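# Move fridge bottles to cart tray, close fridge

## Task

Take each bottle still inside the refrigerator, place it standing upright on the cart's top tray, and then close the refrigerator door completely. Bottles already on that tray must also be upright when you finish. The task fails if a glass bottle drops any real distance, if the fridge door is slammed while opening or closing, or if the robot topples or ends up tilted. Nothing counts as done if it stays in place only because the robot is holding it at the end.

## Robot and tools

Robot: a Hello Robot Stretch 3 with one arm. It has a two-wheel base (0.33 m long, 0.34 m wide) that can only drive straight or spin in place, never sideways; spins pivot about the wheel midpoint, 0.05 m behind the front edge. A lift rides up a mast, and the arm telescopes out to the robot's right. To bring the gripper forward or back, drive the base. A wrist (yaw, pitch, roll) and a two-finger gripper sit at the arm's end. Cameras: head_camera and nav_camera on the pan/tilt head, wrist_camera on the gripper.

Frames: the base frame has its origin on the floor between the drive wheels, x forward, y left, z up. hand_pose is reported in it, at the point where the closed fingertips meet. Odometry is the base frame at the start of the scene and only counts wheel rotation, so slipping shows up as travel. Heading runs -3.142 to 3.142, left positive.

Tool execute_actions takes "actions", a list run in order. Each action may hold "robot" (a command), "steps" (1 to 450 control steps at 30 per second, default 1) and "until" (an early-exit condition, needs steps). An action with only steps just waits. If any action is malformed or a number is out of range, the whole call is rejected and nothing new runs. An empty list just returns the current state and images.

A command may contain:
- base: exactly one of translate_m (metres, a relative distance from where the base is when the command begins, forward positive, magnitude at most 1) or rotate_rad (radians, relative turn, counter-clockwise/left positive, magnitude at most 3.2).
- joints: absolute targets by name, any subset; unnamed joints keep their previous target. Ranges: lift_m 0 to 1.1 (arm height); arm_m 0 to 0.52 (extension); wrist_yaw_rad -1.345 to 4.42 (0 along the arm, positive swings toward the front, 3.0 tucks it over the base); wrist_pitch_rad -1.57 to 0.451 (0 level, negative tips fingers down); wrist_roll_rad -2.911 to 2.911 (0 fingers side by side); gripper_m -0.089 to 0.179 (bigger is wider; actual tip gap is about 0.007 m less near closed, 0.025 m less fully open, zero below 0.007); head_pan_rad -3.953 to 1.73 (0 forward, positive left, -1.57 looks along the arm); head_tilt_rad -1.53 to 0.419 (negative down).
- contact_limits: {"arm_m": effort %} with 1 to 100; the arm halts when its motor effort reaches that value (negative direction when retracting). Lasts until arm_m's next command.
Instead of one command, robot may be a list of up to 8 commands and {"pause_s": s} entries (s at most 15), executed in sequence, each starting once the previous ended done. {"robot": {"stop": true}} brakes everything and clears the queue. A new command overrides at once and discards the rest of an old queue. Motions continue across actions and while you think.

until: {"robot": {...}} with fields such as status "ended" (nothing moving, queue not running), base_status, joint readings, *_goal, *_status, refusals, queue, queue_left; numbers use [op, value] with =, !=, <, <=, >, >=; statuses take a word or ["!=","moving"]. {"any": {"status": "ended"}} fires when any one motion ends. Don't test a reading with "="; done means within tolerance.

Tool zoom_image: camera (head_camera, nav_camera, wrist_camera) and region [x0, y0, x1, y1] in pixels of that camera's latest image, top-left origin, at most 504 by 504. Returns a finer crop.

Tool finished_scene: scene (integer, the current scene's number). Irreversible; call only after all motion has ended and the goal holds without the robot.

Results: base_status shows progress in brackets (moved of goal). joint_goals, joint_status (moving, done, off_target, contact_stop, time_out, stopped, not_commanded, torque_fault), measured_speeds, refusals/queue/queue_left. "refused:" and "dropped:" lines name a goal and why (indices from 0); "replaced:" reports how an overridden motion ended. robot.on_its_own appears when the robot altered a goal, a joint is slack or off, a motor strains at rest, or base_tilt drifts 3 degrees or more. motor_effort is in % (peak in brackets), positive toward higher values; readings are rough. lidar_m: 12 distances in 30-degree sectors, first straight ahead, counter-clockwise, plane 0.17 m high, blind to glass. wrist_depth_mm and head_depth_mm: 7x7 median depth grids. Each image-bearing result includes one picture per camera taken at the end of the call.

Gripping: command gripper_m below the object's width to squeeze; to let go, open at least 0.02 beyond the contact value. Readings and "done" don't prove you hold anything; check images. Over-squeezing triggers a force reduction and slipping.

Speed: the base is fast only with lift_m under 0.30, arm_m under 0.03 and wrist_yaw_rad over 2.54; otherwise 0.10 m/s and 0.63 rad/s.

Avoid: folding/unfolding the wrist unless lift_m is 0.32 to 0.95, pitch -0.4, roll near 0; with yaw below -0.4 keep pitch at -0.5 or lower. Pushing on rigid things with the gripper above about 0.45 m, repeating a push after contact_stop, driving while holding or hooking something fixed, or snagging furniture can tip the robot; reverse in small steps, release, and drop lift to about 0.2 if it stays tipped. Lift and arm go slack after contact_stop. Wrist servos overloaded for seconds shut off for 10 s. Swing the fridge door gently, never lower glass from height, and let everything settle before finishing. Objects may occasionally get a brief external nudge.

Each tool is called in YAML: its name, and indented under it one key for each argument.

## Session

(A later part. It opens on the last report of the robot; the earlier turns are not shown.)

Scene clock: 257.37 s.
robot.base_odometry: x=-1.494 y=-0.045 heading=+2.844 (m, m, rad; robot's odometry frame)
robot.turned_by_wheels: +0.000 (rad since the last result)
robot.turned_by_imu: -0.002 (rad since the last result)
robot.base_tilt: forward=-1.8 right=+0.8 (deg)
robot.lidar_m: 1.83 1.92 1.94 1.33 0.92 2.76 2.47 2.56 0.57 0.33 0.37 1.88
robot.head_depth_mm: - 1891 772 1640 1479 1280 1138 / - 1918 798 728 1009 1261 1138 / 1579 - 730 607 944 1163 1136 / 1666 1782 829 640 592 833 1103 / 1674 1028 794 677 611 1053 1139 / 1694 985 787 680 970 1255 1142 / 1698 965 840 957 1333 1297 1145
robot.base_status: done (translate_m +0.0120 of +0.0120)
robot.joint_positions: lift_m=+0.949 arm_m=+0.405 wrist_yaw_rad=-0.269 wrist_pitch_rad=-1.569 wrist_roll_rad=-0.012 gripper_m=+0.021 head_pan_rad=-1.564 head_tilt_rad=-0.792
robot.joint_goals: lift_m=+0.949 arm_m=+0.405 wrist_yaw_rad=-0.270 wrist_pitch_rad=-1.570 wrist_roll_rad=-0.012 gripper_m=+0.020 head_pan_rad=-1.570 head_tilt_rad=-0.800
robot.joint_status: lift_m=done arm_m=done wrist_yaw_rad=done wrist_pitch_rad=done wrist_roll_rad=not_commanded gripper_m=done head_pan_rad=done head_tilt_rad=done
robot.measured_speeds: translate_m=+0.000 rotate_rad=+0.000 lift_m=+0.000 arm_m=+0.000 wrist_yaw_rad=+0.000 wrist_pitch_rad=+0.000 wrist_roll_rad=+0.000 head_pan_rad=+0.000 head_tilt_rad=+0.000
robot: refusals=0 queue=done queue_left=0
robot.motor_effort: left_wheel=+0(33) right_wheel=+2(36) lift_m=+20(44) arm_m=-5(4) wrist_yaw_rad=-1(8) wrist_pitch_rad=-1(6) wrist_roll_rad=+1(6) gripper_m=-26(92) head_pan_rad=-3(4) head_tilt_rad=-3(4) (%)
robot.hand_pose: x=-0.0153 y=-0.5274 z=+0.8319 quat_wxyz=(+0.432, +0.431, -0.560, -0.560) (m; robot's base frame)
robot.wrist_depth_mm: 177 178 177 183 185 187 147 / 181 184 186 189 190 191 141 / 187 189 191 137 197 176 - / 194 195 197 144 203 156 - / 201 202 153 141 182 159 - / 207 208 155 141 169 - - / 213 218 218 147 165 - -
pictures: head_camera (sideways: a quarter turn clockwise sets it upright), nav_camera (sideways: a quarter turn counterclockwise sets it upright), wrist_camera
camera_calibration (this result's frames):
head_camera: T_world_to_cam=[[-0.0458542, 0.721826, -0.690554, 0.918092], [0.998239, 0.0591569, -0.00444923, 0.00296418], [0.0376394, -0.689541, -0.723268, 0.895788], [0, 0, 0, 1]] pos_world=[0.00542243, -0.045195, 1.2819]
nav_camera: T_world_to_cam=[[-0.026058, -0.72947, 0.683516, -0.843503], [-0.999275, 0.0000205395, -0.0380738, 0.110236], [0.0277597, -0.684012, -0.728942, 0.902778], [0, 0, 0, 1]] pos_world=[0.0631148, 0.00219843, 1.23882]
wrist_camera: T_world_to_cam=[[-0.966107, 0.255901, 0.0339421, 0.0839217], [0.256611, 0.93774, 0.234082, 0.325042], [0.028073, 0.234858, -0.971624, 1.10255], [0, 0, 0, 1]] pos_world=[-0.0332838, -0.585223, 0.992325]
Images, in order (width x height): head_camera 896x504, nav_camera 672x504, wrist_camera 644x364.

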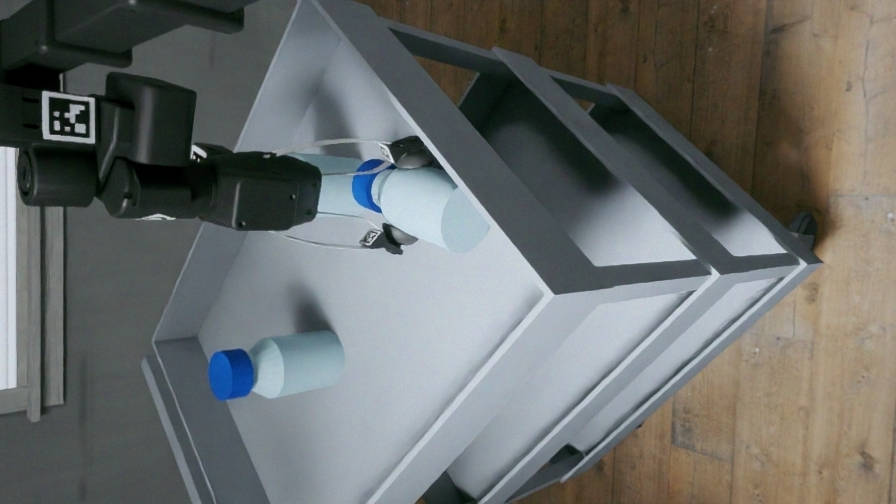

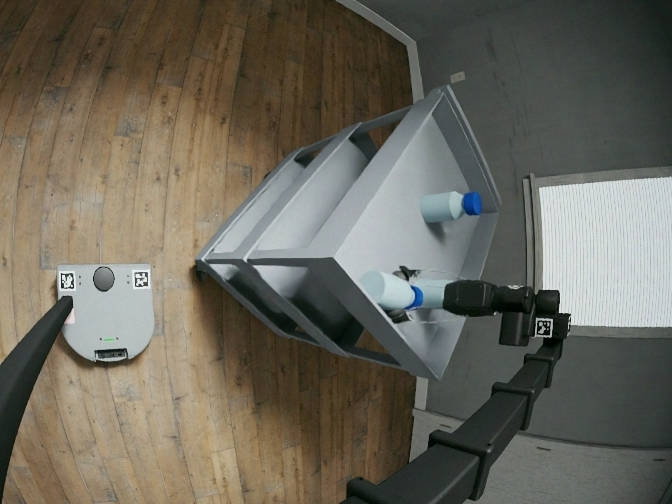

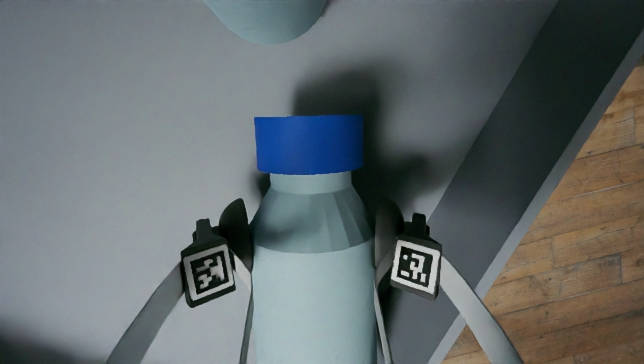

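execute_actions:
  actions:
    - {"robot":[{"joints":{"lift_m":1.09}},{"base":{"translate_m":0.1},"joints":{"arm_m":0.3,"wrist_pitch_rad":0.05,"wrist_yaw_rad":0}}],"steps":450,"until":{"robot":{"status":"ended"}}}
    - {"robot":{"joints":{"lift_m":0.92}},"steps":450,"until":{"robot":{"status":"ended"}}}

Scene clock: 267.87 s.
robot.base_odometry: x=-1.590 y=-0.016 heading=+2.844 (m, m, rad; robot's odometry frame)
robot.turned_by_wheels: +0.000 (rad since the last result)
robot.turned_by_imu: +0.002 (rad since the last result)
robot.base_tilt: forward=-1.8 right=+0.9 (deg)
robot.lidar_m: 1.73 1.81 1.94 1.33 1.00 0.99 2.58 2.57 0.42 0.33 0.50 1.79
robot.head_depth_mm: 1586 - 796 688 1007 1265 1135 / 1597 - 744 671 900 1183 1135 / 1569 - 776 674 571 798 1104 / 1658 1000 777 675 908 1082 1125 / 1681 997 805 675 970 1226 1139 / 1698 962 837 1046 1275 1295 1148 / 1704 1856 848 1665 1514 1304 1150
robot.base_status: done (translate_m +0.1000 of +0.1000)
robot.joint_positions: lift_m=+0.920 arm_m=+0.300 wrist_yaw_rad=+0.000 wrist_pitch_rad=-0.017 wrist_roll_rad=-0.011 gripper_m=+0.021 head_pan_rad=-1.564 head_tilt_rad=-0.792
robot.joint_goals: lift_m=+0.920 arm_m=+0.300 wrist_yaw_rad=+0.000 wrist_pitch_rad=+0.050 wrist_roll_rad=-0.011 gripper_m=+0.020 head_pan_rad=-1.570 head_tilt_rad=-0.800
robot.joint_status: lift_m=done arm_m=done wrist_yaw_rad=done wrist_pitch_rad=off_target wrist_roll_rad=not_commanded gripper_m=done head_pan_rad=done head_tilt_rad=done
robot.measured_speeds: translate_m=+0.000 rotate_rad=+0.000 lift_m=+0.000 arm_m=+0.000 wrist_yaw_rad=+0.000 wrist_pitch_rad=+0.000 wrist_roll_rad=+0.000 head_pan_rad=+0.000 head_tilt_rad=+0.000
robot: refusals=0 queue=done queue_left=0
robot.motor_effort: left_wheel=+0(7) right_wheel=-1(6) lift_m=+24(46) arm_m=-5(7) wrist_yaw_rad=-1(3) wrist_pitch_rad=+25(26) wrist_roll_rad=+1(1) gripper_m=-15(19) head_pan_rad=-4(3) head_tilt_rad=-4(4) (%)
robot.hand_pose: x=-0.0215 y=-0.7011 z=+1.0305 quat_wxyz=(+0.711, +0.006, -0.703, -0.006) (m; robot's base frame)
robot.wrist_depth_mm: - - - - - - - / - - - - - - - / - - - 144 - - - / - - - 150 - - - / - - 159 148 - - - / - 464 169 150 - - - / 369 416 420 158 373 - -
pictures: head_camera (sideways: a quarter turn clockwise sets it upright), nav_camera (sideways: a quarter turn counterclockwise sets it upright), wrist_camera
camera_calibration (this result's frames):
head_camera: T_world_to_cam=[[-0.0458541, 0.721826, -0.690554, 0.918092], [0.998239, 0.0591568, -0.00444923, 0.00296418], [0.0376393, -0.689541, -0.723268, 0.895789], [0, 0, 0, 1]] pos_world=[0.00542243, -0.045195, 1.2819]
nav_camera: T_world_to_cam=[[-0.026058, -0.72947, 0.683516, -0.843503], [-0.999275, 0.0000206609, -0.0380738, 0.110236], [0.0277596, -0.684012, -0.728942, 0.902778], [0, 0, 0, 1]] pos_world=[0.0631148, 0.00219843, 1.23882]
wrist_camera: T_world_to_cam=[[-0.999398, 0.0329827, 0.0107403, -0.0173821], [-0.00207108, 0.252342, -0.967636, 1.19532], [-0.0346255, -0.967076, -0.252121, -0.249032], [0, 0, 0, 1]] pos_world=[-0.0235188, -0.541888, 1.09403]
Images, in order (width x height): head_camera 896x504, nav_camera 672x504, wrist_camera 644x364.

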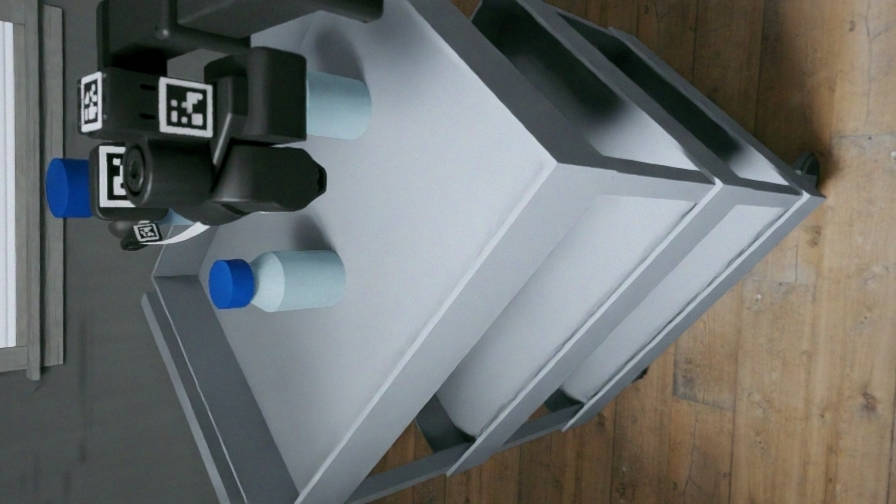

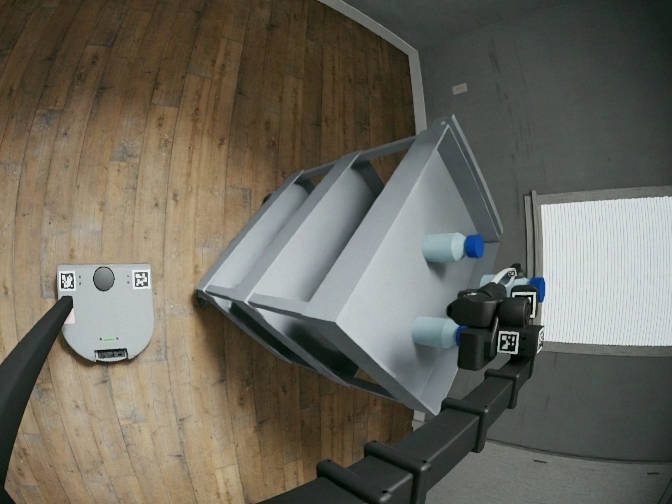

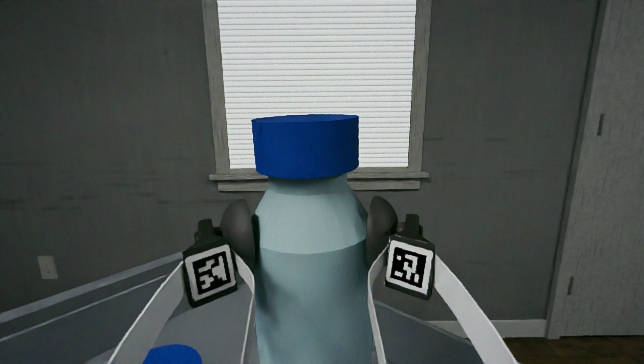

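execute_actions:
  actions:
    - {"robot":{"base":{"translate_m":-0.02},"joints":{"lift_m":0.768}},"steps":450,"until":{"robot":{"status":"ended"}}}

Scene clock: 273.57 s.
robot.base_odometry: x=-1.571 y=-0.022 heading=+2.844 (m, m, rad; robot's odometry frame)
robot.turned_by_wheels: +0.000 (rad since the last result)
robot.turned_by_imu: +0.001 (rad since the last result)
robot.base_tilt: forward=-1.8 right=+0.9 (deg)
robot.lidar_m: 1.75 1.84 1.94 1.33 0.98 0.97 2.56 2.56 0.45 0.33 0.48 1.80
robot.head_depth_mm: 1627 1860 800 - - 1275 1137 / 1652 1806 696 604 919 1209 1134 / 1641 1785 - 637 565 831 1118 / 1667 1004 795 675 885 868 1121 / 1672 999 781 678 947 1220 1141 / 1678 962 836 1042 1243 1297 1144 / 1697 1846 841 1089 1467 1301 1145
robot.base_status: done (translate_m -0.0200 of -0.0200)
robot.joint_positions: lift_m=+0.768 arm_m=+0.300 wrist_yaw_rad=+0.000 wrist_pitch_rad=-0.007 wrist_roll_rad=-0.011 gripper_m=+0.021 head_pan_rad=-1.564 head_tilt_rad=-0.792
robot.joint_goals: lift_m=+0.768 arm_m=+0.300 wrist_yaw_rad=+0.000 wrist_pitch_rad=+0.050 wrist_roll_rad=-0.011 gripper_m=+0.020 head_pan_rad=-1.570 head_tilt_rad=-0.800
robot.joint_status: lift_m=done arm_m=done wrist_yaw_rad=done wrist_pitch_rad=off_target wrist_roll_rad=not_commanded gripper_m=done head_pan_rad=done head_tilt_rad=done
robot.measured_speeds: translate_m=+0.000 rotate_rad=+0.000 lift_m=+0.000 arm_m=+0.000 wrist_yaw_rad=+0.000 wrist_pitch_rad=+0.000 wrist_roll_rad=+0.000 head_pan_rad=+0.000 head_tilt_rad=+0.000
robot: refusals=0 queue=done queue_left=0
robot.motor_effort: left_wheel=+2(5) right_wheel=-1(7) lift_m=+22(24) arm_m=-5(5) wrist_yaw_rad=-1(1) wrist_pitch_rad=+21(25) wrist_roll_rad=+1(1) gripper_m=-14(14) head_pan_rad=-3(3) head_tilt_rad=-4(3) (%)
robot.hand_pose: x=-0.0213 y=-0.7014 z=+0.8812 quat_wxyz=(+0.711, +0.003, -0.703, -0.003) (m; robot's base frame)
robot.wrist_depth_mm: - - - - - - - / - - - - - - - / - - - 145 - - - / 146 168 498 149 - 109 107 / 150 166 159 147 295 116 223 / 146 158 165 150 256 112 117 / 151 166 213 158 203 109 112
pictures: head_camera (sideways: a quarter turn clockwise sets it upright), nav_camera (sideways: a quarter turn counterclockwise sets it upright), wrist_camera
camera_calibration (this result's frames):
head_camera: T_world_to_cam=[[-0.0458541, 0.721826, -0.690553, 0.918092], [0.998239, 0.0591568, -0.00444922, 0.00296417], [0.0376393, -0.689541, -0.723268, 0.895789], [0, 0, 0, 1]] pos_world=[0.00542243, -0.045195, 1.2819]
nav_camera: T_world_to_cam=[[-0.026058, -0.729471, 0.683516, -0.843503], [-0.999275, 0.0000206654, -0.0380738, 0.110236], [0.0277596, -0.684012, -0.728942, 0.902778], [0, 0, 0, 1]] pos_world=[0.0631148, 0.00219843, 1.23882]
wrist_camera: T_world_to_cam=[[-0.999413, 0.032631, 0.0104208, -0.0156177], [-0.00220084, 0.24242, -0.970169, 1.04617], [-0.0341838, -0.969622, -0.242206, -0.297432], [0, 0, 0, 1]] pos_world=[-0.0234735, -0.541499, 0.943081]
Images, in order (width x height): head_camera 896x504, nav_camera 672x504, wrist_camera 644x364.

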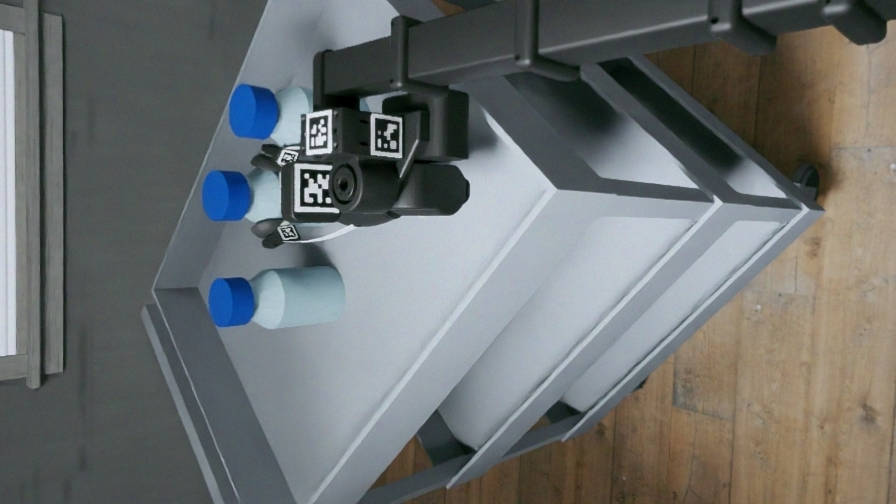

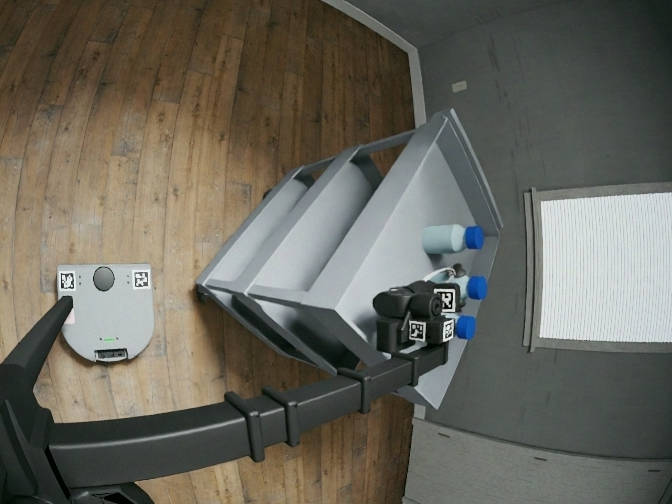

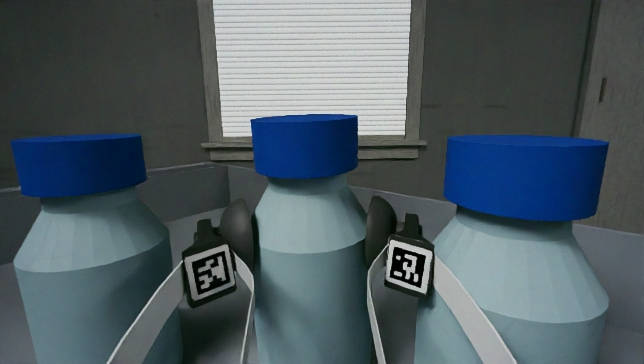

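execute_actions:
  actions:
    - {"robot":{"joints":{"lift_m":0.758}},"steps":100,"until":{"robot":{"status":"ended"}}}
    - {"robot":[{"joints":{"gripper_m":0.075}},{"joints":{"lift_m":0.9}},{"joints":{"arm_m":0.0,"wrist_pitch_rad":-0.4}}],"steps":450,"until":{"robot":{"status":"ended"}}}

Scene clock: 283.37 s.
robot.base_odometry: x=-1.571 y=-0.022 heading=+2.844 (m, m, rad; robot's odometry frame)
robot.turned_by_wheels: +0.000 (rad since the last result)
robot.turned_by_imu: +0.002 (rad since the last result)
robot.base_tilt: forward=-1.8 right=+0.8 (deg)
robot.lidar_m: 1.75 1.84 1.93 1.32 0.98 0.97 2.55 2.56 0.45 0.33 0.48 1.81
robot.head_depth_mm: 1622 1851 793 689 - - - / 1646 1800 723 690 - - 1101 / 1659 1781 753 712 - - 1100 / 1657 1004 804 695 886 944 1126 / 1687 1006 782 677 950 1224 1146 / 1695 963 839 1045 1241 1300 1147 / 1705 1845 841 1087 1477 1303 1141
robot.base_status: done (translate_m -0.0200 of -0.0200)
robot.joint_positions: lift_m=+0.900 arm_m=+0.002 wrist_yaw_rad=+0.000 wrist_pitch_rad=-0.414 wrist_roll_rad=-0.013 gripper_m=+0.075 head_pan_rad=-1.564 head_tilt_rad=-0.792
robot.joint_goals: lift_m=+0.900 arm_m=+0.000 wrist_yaw_rad=+0.000 wrist_pitch_rad=-0.400 wrist_roll_rad=-0.013 gripper_m=+0.075 head_pan_rad=-1.570 head_tilt_rad=-0.800
robot.joint_status: lift_m=done arm_m=done wrist_yaw_rad=done wrist_pitch_rad=done wrist_roll_rad=not_commanded gripper_m=done head_pan_rad=done head_tilt_rad=done
robot.measured_speeds: translate_m=+0.000 rotate_rad=+0.000 lift_m=+0.000 arm_m=+0.000 wrist_yaw_rad=+0.000 wrist_pitch_rad=+0.000 wrist_roll_rad=+0.000 head_pan_rad=+0.000 head_tilt_rad=+0.000
robot: refusals=0 queue=done queue_left=0
robot.motor_effort: left_wheel=+2(3) right_wheel=+0(6) lift_m=+36(44) arm_m=-5(7) wrist_yaw_rad=-2(6) wrist_pitch_rad=+5(28) wrist_roll_rad=+1(9) gripper_m=+0(78) head_pan_rad=-3(3) head_tilt_rad=-4(4) (%)
robot.hand_pose: x=-0.0214 y=-0.3717 z=+0.9133 quat_wxyz=(+0.697, +0.147, -0.687, -0.145) (m; robot's base frame)
robot.wrist_depth_mm: - - - - - - - / - 633 666 431 568 - - / 543 540 488 458 518 496 - / - 419 421 421 425 - - / - 354 358 345 353 - - / - - 274 292 282 - - / - 998 385 209 603 - -
pictures: head_camera (sideways: a quarter turn clockwise sets it upright), nav_camera (sideways: a quarter turn counterclockwise sets it upright), wrist_camera
camera_calibration (this result's frames):
head_camera: T_world_to_cam=[[-0.0458543, 0.721826, -0.690553, 0.918092], [0.998239, 0.059157, -0.00444923, 0.00296417], [0.0376395, -0.689541, -0.723268, 0.895789], [0, 0, 0, 1]] pos_world=[0.00542244, -0.045195, 1.2819]
nav_camera: T_world_to_cam=[[-0.0260579, -0.729471, 0.683516, -0.843503], [-0.999275, 0.0000204249, -0.0380738, 0.110236], [0.0277598, -0.684012, -0.728942, 0.902778], [0, 0, 0, 1]] pos_world=[0.0631148, 0.00219844, 1.23882]
wrist_camera: T_world_to_cam=[[-0.999384, 0.0254716, 0.0241354, -0.0419839], [-0.00373189, 0.606758, -0.794878, 0.972751], [-0.0348911, -0.794479, -0.606289, 0.427632], [0, 0, 0, 1]] pos_world=[-0.0234072, -0.24941, 1.0335]
Images, in order (width x height): head_camera 896x504, nav_camera 672x504, wrist_camera 644x364.

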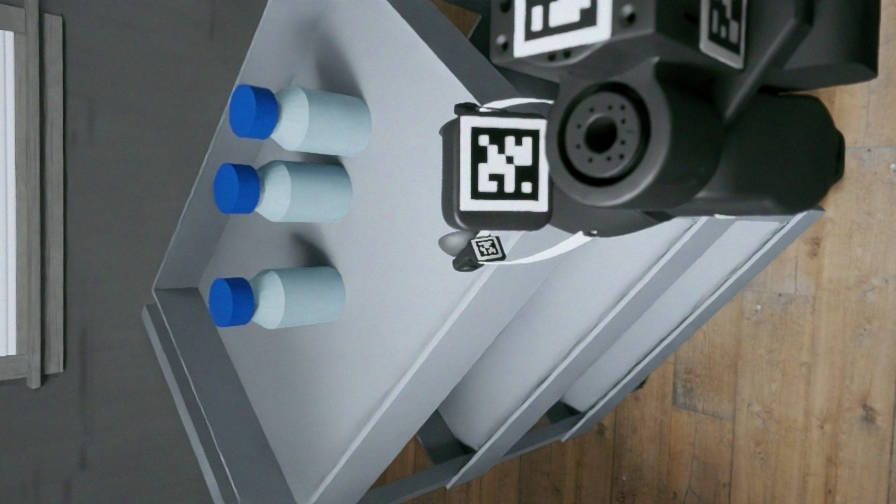

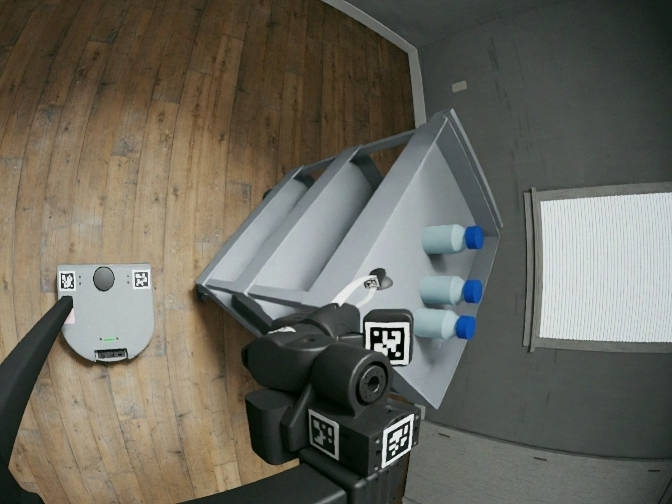

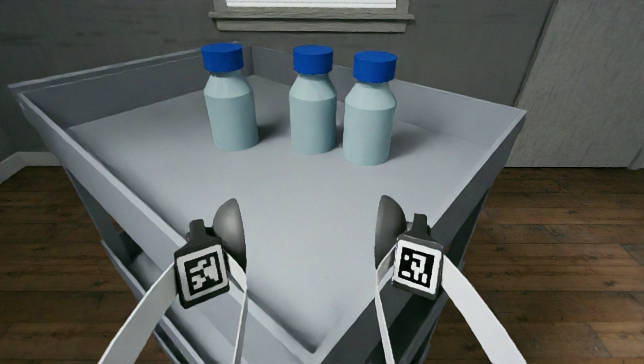

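execute_actions:
  actions:
    - {"robot":[{"joints":{"wrist_yaw_rad":3.0,"gripper_m":0.0,"wrist_roll_rad":0}},{"joints":{"lift_m":0.27},"base":{"rotate_rad":2.72}},{"base":{"translate_m":1.0}},{"base":{"translate_m":0.1}},{"base":{"rotate_rad":0.35},"joints":{"lift_m":0.34}},{"joints":{"wrist_yaw_rad":0}},{"joints":{"wrist_pitch_rad":0,"lift_m":0.25,"arm_m":0.1}}],"steps":450,"until":{"robot":{"status":"ended"}}}
    - {"steps":450,"until":{"robot":{"status":"ended"}}}

Scene clock: 312.73 s.
robot.base_odometry: x=-0.743 y=-0.747 heading=-0.370 (m, m, rad; robot's odometry frame)
robot.turned_by_wheels: +3.070 (rad since the last result)
robot.turned_by_imu: +3.041 (rad since the last result)
robot.base_tilt: forward=-1.8 right=+0.8 (deg)
robot.lidar_m: 1.98 1.66 2.38 2.25 1.25 1.24 2.77 0.38 0.35 0.85 1.51 2.02
robot.head_depth_mm: 925 824 823 824 828 834 902 / 1266 1412 1448 1449 1298 1238 1137 / 1291 1468 1728 1757 1499 1297 - / 1290 1471 1724 1776 1491 1293 1142 / 1294 1487 1733 1788 1504 1295 1144 / 1299 1483 1744 1780 1511 1305 1144 / 1303 1479 1739 1801 1513 1306 1148
robot.base_status: done (rotate_rad +0.3498 of +0.3500)
robot.joint_positions: lift_m=+0.250 arm_m=+0.100 wrist_yaw_rad=+0.001 wrist_pitch_rad=-0.025 wrist_roll_rad=-0.002 gripper_m=+0.000 head_pan_rad=-1.564 head_tilt_rad=-0.792
robot.joint_goals: lift_m=+0.250 arm_m=+0.100 wrist_yaw_rad=+0.000 wrist_pitch_rad=+0.000 wrist_roll_rad=+0.000 gripper_m=+0.000 head_pan_rad=-1.570 head_tilt_rad=-0.800
robot.joint_status: lift_m=done arm_m=done wrist_yaw_rad=done wrist_pitch_rad=done wrist_roll_rad=done gripper_m=done head_pan_rad=done head_tilt_rad=done
robot.measured_speeds: translate_m=+0.000 rotate_rad=+0.000 lift_m=+0.000 arm_m=+0.000 wrist_yaw_rad=+0.000 wrist_pitch_rad=+0.000 wrist_roll_rad=+0.000 head_pan_rad=+0.000 head_tilt_rad=+0.000
robot: refusals=0 queue=done queue_left=0
robot.motor_effort: left_wheel=-5(17) right_wheel=+5(16) lift_m=+20(44) arm_m=+5(7) wrist_yaw_rad=-1(1) wrist_pitch_rad=+9(8) wrist_roll_rad=+1(2) gripper_m=-1(79) head_pan_rad=-3(3) head_tilt_rad=-3(4) (%)
robot.hand_pose: x=-0.0212 y=-0.5001 z=+0.3587 quat_wxyz=(+0.708, +0.009, -0.706, -0.009) (m; robot's base frame)
robot.wrist_depth_mm: 977 - - - 658 329 227 / - - - - 674 330 226 / - - - - 695 330 229 / - - - - 708 335 230 / - - - - 707 334 230 / 811 791 805 735 558 340 234 / 619 616 620 608 565 341 235
pictures: head_camera (sideways: a quarter turn clockwise sets it upright), nav_camera (sideways: a quarter turn counterclockwise sets it upright), wrist_camera
camera_calibration (this result's frames):
head_camera: T_world_to_cam=[[-0.045854, 0.721826, -0.690553, 0.918092], [0.998239, 0.0591566, -0.00444923, 0.00296417], [0.0376393, -0.689541, -0.723268, 0.895789], [0, 0, 0, 1]] pos_world=[0.00542242, -0.045195, 1.2819]
nav_camera: T_world_to_cam=[[-0.0260581, -0.72947, 0.683516, -0.843503], [-0.999275, 0.0000207822, -0.0380738, 0.110236], [0.0277595, -0.684012, -0.728942, 0.902778], [0, 0, 0, 1]] pos_world=[0.0631148, 0.00219842, 1.23882]
wrist_camera: T_world_to_cam=[[-0.999475, 0.0323211, 0.00205886, -0.0138084], [0.00640783, 0.259665, -0.965677, 0.497691], [-0.0317463, -0.965158, -0.259736, -0.220278], [0, 0, 0, 1]] pos_world=[-0.0239833, -0.34139, 0.423423]
Images, in order (width x height): head_camera 896x504, nav_camera 672x504, wrist_camera 644x364.

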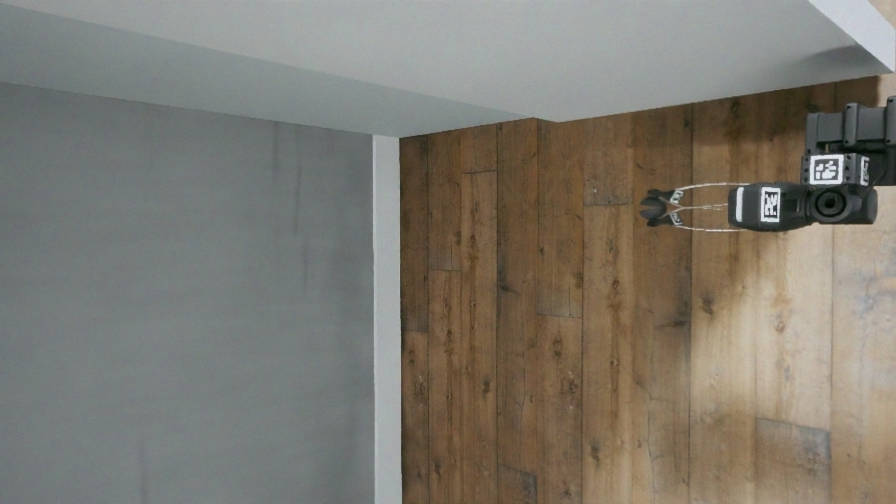

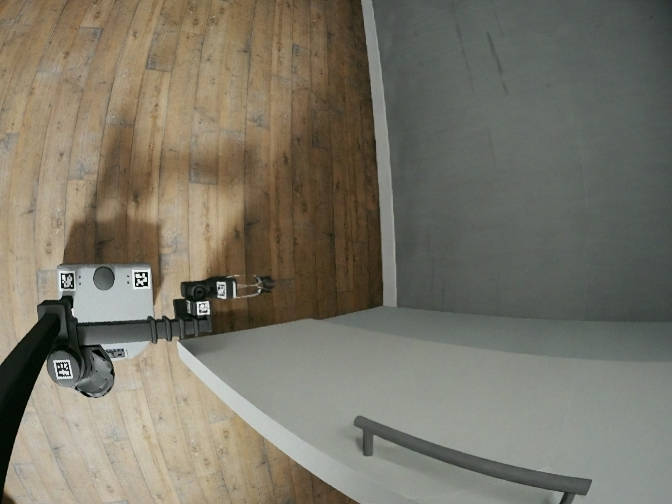

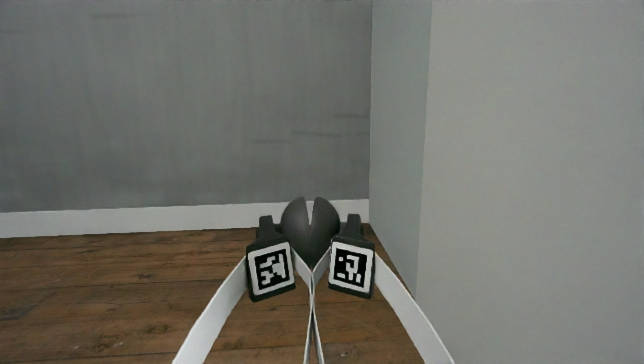

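execute_actions:
  actions:
    - {"robot":[{"base":{"translate_m":-0.6}},{"joints":{"arm_m":0.16}},{"joints":{"arm_m":0.22}},{"joints":{"arm_m":0.28}},{"joints":{"arm_m":0.33}},{"joints":{"arm_m":0.37}},{"joints":{"arm_m":0.40}}],"steps":450,"until":{"robot":{"status":"ended"}}}

Scene clock: 333.43 s.
robot.base_odometry: x=-1.303 y=-0.530 heading=-0.370 (m, m, rad; robot's odometry frame)
robot.turned_by_wheels: +0.000 (rad since the last result)
robot.turned_by_imu: +0.001 (rad since the last result)
robot.base_tilt: forward=-1.8 right=+0.8 (deg)
robot.lidar_m: 2.58 2.22 2.34 0.97 0.92 2.28 2.17 2.19 0.90 0.86 0.89 2.04
robot.head_depth_mm: 739 844 1068 1719 1483 1291 1138 / 740 846 988 1193 1430 1292 1149 / 742 845 988 1193 1398 1293 1138 / 742 848 994 1190 1433 1298 1143 / 742 851 992 1195 1438 1296 1141 / 746 849 993 1242 1474 1294 1145 / 744 871 1757 1793 1513 1316 1150
robot.base_status: done (translate_m -0.6000 of -0.6000)
robot.joint_positions: lift_m=+0.250 arm_m=+0.400 wrist_yaw_rad=+0.001 wrist_pitch_rad=-0.024 wrist_roll_rad=-0.002 gripper_m=+0.000 head_pan_rad=-1.564 head_tilt_rad=-0.793
robot.joint_goals: lift_m=+0.250 arm_m=+0.400 wrist_yaw_rad=+0.000 wrist_pitch_rad=+0.000 wrist_roll_rad=+0.000 gripper_m=+0.000 head_pan_rad=-1.570 head_tilt_rad=-0.800
robot.joint_status: lift_m=done arm_m=moving wrist_yaw_rad=done wrist_pitch_rad=done wrist_roll_rad=done gripper_m=done head_pan_rad=done head_tilt_rad=done
robot.measured_speeds: translate_m=+0.000 rotate_rad=+0.000 lift_m=+0.000 arm_m=+0.000 wrist_yaw_rad=+0.000 wrist_pitch_rad=+0.000 wrist_roll_rad=+0.000 head_pan_rad=+0.000 head_tilt_rad=+0.000
robot: refusals=0 queue=running queue_left=0
robot.motor_effort: left_wheel=-4(27) right_wheel=+5(41) lift_m=+22(23) arm_m=+5(4) wrist_yaw_rad=-1(24) wrist_pitch_rad=+9(9) wrist_roll_rad=+1(1) gripper_m=-1(5) head_pan_rad=-3(3) head_tilt_rad=-4(4) (%)
robot.hand_pose: x=-0.0213 y=-0.8002 z=+0.3588 quat_wxyz=(+0.708, +0.009, -0.706, -0.009) (m; robot's base frame)
robot.wrist_depth_mm: 196 199 203 208 211 214 220 / 203 205 210 214 217 222 227 / 209 213 218 221 227 231 236 / 218 221 227 231 235 242 247 / 228 231 234 - 246 251 257 / 235 242 245 251 257 262 270 / 245 250 256 262 267 273 285
pictures: head_camera (sideways: a quarter turn clockwise sets it upright), nav_camera (sideways: a quarter turn counterclockwise sets it upright), wrist_camera
camera_calibration (this result's frames):
head_camera: T_world_to_cam=[[-0.0458541, 0.722082, -0.690286, 0.917744], [0.998239, 0.0591561, -0.00442973, 0.00293879], [0.0376361, -0.689274, -0.723523, 0.89612], [0, 0, 0, 1]] pos_world=[0.00542228, -0.0451876, 1.28188]
nav_camera: T_world_to_cam=[[-0.0260581, -0.729723, 0.683246, -0.843152], [-0.999275, 0.0000370004, -0.0380715, 0.110232], [0.0277563, -0.683743, -0.729195, 0.903107], [0, 0, 0, 1]] pos_world=[0.0631146, 0.00222162, 1.23882]
wrist_camera: T_world_to_cam=[[-0.999471, 0.0324996, 0.00154875, -0.00382759], [0.00692312, 0.258937, -0.965869, 0.57521], [-0.0317914, -0.965347, -0.259025, -0.51023], [0, 0, 0, 1]] pos_world=[-0.0240287, -0.641368, 0.423421]
Images, in order (width x height): head_camera 896x504, nav_camera 672x504, wrist_camera 644x364.

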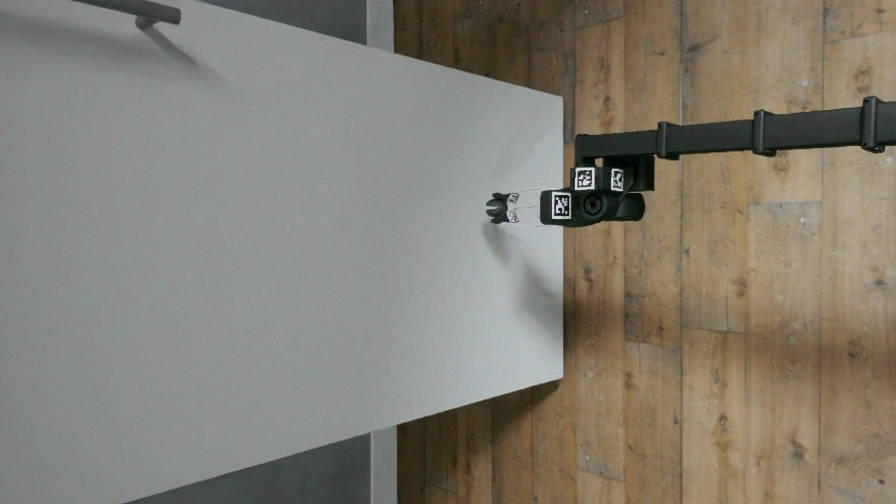

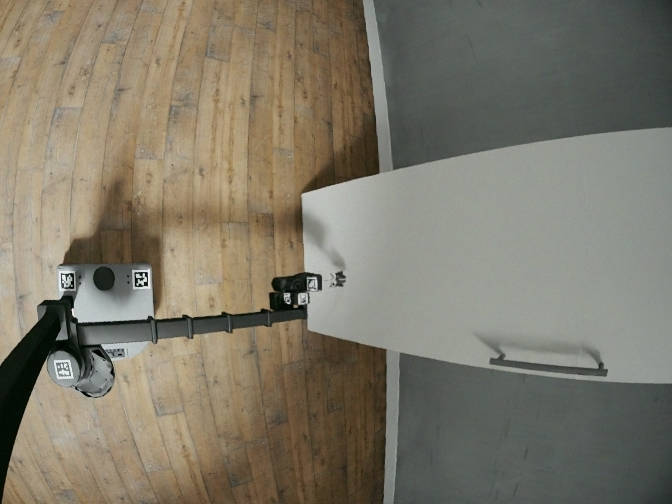

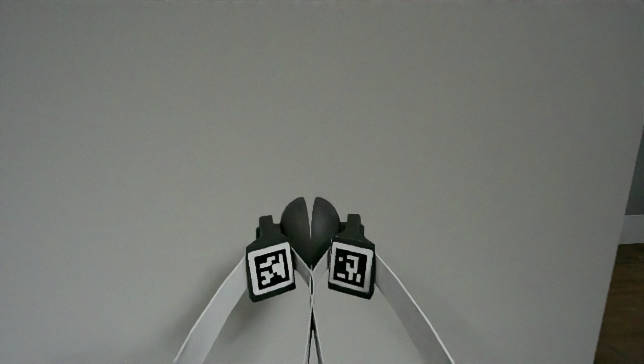

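Closed by itself.

finished_scene:
  scene: 1

The scene is finished: the task was done.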